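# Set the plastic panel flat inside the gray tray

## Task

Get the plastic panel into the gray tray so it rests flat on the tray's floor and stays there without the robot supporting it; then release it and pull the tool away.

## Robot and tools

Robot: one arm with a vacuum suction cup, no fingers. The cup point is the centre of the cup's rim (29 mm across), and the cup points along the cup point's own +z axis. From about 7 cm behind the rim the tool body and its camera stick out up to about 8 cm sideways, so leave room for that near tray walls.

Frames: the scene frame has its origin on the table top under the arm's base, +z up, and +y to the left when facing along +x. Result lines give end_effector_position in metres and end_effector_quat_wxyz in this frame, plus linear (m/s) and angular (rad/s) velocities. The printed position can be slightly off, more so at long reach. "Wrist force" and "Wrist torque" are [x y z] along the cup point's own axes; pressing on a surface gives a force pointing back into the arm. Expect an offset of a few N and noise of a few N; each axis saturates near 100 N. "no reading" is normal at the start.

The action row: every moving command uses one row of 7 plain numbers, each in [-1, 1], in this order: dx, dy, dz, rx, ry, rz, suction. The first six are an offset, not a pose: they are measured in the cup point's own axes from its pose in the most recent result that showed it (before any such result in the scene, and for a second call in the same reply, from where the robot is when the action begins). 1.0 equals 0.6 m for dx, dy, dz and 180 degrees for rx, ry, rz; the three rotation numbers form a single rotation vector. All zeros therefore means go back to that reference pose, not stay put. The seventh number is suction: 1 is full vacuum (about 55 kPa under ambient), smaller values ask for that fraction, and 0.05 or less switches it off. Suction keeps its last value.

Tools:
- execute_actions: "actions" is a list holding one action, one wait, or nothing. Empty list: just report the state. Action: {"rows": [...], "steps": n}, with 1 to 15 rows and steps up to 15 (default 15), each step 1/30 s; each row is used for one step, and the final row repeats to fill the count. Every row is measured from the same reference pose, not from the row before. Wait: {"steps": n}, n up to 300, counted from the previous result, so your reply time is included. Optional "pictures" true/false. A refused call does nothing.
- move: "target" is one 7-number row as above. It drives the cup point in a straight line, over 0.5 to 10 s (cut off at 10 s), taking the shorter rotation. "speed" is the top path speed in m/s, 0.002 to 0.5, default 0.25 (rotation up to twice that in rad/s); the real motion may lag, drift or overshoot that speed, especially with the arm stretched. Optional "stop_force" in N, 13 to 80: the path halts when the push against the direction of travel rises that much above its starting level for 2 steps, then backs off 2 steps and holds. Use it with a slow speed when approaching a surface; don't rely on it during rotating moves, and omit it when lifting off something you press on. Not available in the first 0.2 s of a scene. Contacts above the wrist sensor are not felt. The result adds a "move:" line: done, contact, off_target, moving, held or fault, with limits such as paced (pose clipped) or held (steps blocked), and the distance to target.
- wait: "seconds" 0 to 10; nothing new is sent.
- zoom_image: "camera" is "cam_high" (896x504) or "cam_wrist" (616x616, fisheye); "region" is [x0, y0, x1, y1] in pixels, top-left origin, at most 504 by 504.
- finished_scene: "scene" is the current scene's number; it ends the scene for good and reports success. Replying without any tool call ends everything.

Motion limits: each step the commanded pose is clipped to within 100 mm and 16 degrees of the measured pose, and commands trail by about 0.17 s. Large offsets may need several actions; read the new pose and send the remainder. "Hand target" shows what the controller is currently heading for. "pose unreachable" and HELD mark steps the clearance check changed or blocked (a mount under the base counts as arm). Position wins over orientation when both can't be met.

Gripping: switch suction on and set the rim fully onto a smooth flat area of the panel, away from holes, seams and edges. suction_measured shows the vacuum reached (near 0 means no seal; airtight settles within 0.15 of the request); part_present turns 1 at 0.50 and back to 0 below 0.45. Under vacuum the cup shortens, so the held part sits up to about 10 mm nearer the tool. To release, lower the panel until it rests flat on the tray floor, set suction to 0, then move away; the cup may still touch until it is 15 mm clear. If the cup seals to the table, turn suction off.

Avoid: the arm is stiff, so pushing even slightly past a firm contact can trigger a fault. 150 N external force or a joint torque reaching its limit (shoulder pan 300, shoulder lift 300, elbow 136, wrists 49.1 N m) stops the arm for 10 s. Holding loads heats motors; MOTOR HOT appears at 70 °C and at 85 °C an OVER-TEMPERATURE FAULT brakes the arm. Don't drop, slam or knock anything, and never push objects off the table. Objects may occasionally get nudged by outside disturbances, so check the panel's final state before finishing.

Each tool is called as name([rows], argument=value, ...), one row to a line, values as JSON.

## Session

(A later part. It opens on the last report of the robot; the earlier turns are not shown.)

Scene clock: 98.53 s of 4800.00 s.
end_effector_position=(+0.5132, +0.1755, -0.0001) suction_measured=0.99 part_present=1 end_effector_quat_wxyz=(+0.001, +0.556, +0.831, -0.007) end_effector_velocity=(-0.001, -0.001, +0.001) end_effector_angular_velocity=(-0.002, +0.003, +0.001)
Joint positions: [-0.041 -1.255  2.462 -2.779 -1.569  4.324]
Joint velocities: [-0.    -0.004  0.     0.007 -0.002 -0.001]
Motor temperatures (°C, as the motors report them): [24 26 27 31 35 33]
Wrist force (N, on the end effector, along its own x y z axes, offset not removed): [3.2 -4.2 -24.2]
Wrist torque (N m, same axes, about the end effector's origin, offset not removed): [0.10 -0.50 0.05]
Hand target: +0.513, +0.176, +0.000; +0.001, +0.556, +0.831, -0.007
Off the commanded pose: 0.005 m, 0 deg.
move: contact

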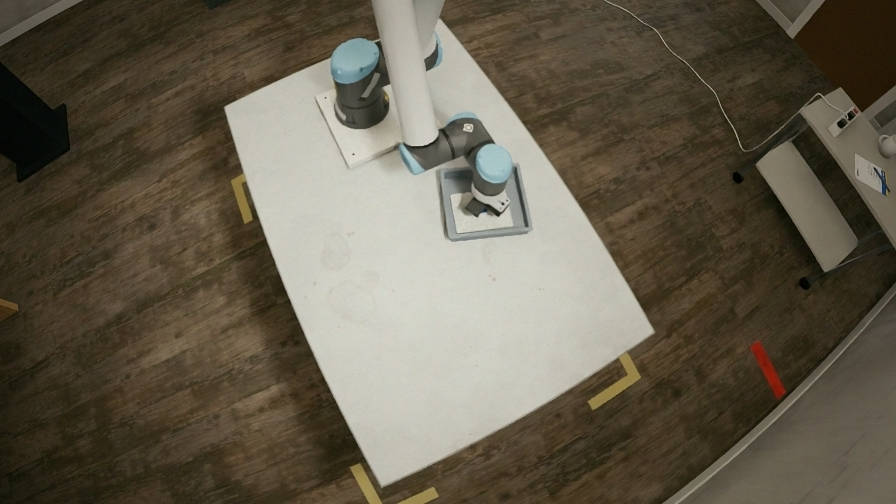

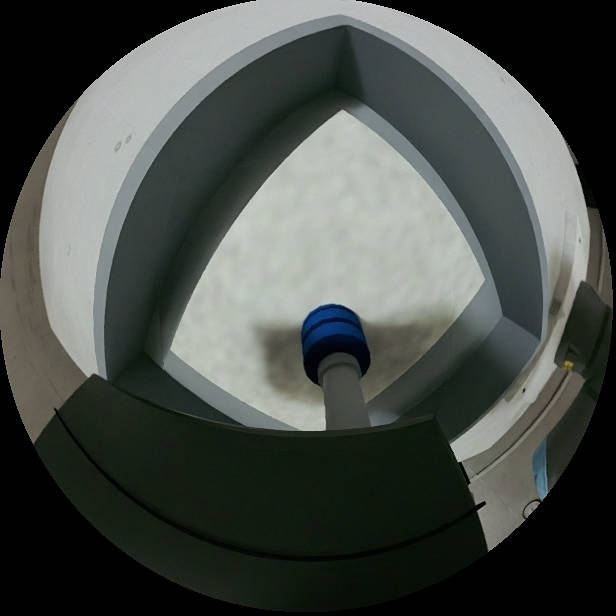

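execute_actions([
  {"rows":[[0,0,0,0,0,0,0]],"steps":15},
], pictures=false)

move(target=[0,0,-0.35,0,0,0,0], speed=0.15)

zoom_image(camera="cam_high", region=[410, 140, 560, 260])

Scene clock: 102.43 s of 4800.00 s.
end_effector_position=(+0.5132, +0.1755, -0.0001) suction_measured=0.00 part_present=0 end_effector_quat_wxyz=(+0.001, +0.556, +0.831, -0.007) end_effector_velocity=(-0.000, -0.000, -0.000) end_effector_angular_velocity=(-0.002, +0.001, +0.000)
Joint positions: [-0.041 -1.255  2.462 -2.779 -1.569  4.324]
Joint velocities: [-0.     0.001  0.    -0.    -0.002 -0.   ]
Motor temperatures (°C, as the motors report them): [24 26 27 31 35 33]
Wrist force (N, on the end effector, along its own x y z axes, offset not removed): [4.3 -9.3 -37.5]
Wrist torque (N m, same axes, about the end effector's origin, offset not removed): [0.06 -0.43 0.11]
Hand target: +0.513, +0.176, -0.000; +0.001, +0.556, +0.831, -0.007
Off the commanded pose: 0.000 m, 0 deg.
Steps of this call (steps 1 to 102: nothing new was sent; steps 103 to 117: all 15 steps of this action). Readings (end_effector_position | what the end effector reports):
103: (+0.5132, +0.1755, +0.0001) | suction_measured=0.15 part_present=0
104: (+0.5132, +0.1755, +0.0001) | suction_measured=0.00 part_present=0
106: (+0.5132, +0.1755, +0.0001) | suction_measured=0.00 part_present=0
110: (+0.5133, +0.1755, -0.0000) | suction_measured=0.00 part_present=0
117: the state above

Scene clock: 104.63 s of 4800.00 s.
end_effector_position=(+0.5147, +0.1787, +0.2093) suction_measured=0.00 part_present=0 end_effector_quat_wxyz=(+0.001, +0.556, +0.831, -0.007) end_effector_velocity=(+0.000, -0.001, +0.003) end_effector_angular_velocity=(-0.002, +0.001, -0.001)
Joint positions: [-0.041 -1.664  2.328 -2.237 -1.569  4.324]
Joint velocities: [-0.001 -0.004 -0.003  0.007 -0.002  0.   ]
Motor temperatures (°C, as the motors report them): [24 26 27 31 35 33]
Wrist force (N, on the end effector, along its own x y z axes, offset not removed): [3.3 -0.5 -2.4]
Wrist torque (N m, same axes, about the end effector's origin, offset not removed): [0.23 -0.59 0.10]
Hand target: +0.515, +0.179, +0.210; +0.001, +0.556, +0.831, -0.007
Off the commanded pose: 0.001 m, 0 deg.
move: done

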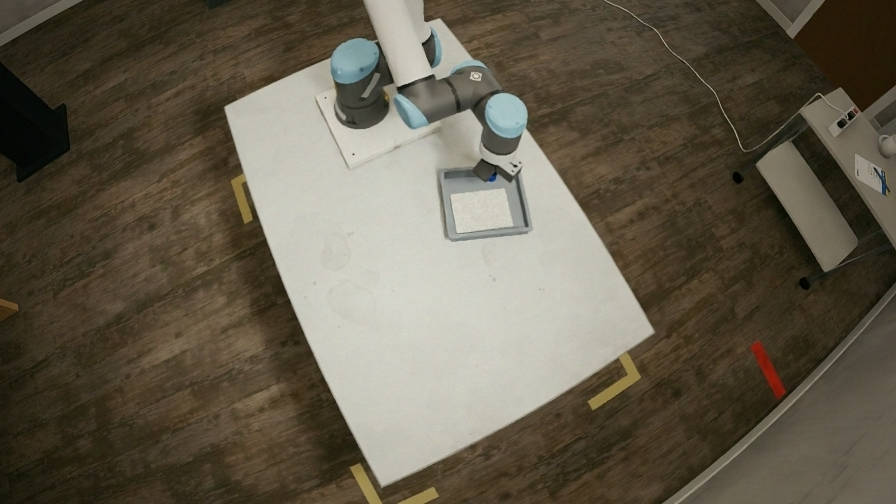

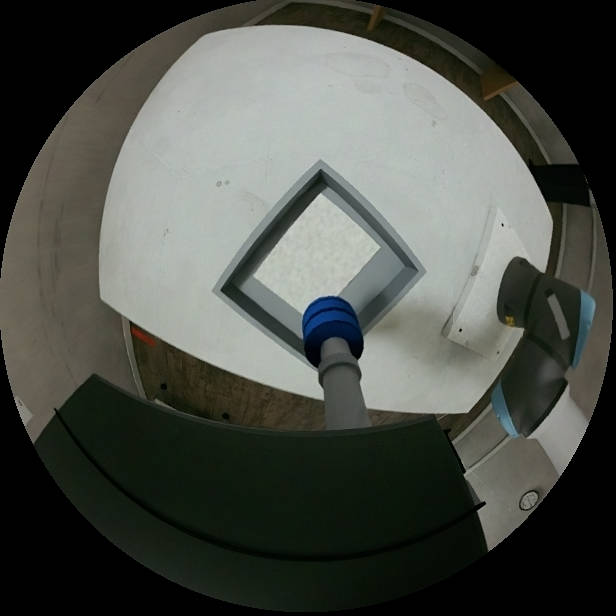

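Region (410, 140, 560, 260) of cam_high's 896x504 image, scaled by 3.360, with more detail than that image has; it fills the top 403 rows of this view, and the rest is white.

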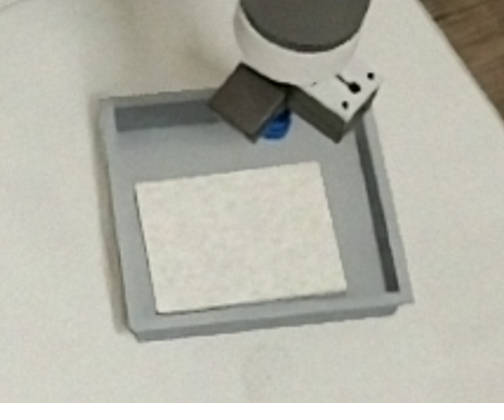

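finished_scene(scene=1)

The scene is finished: the task was done.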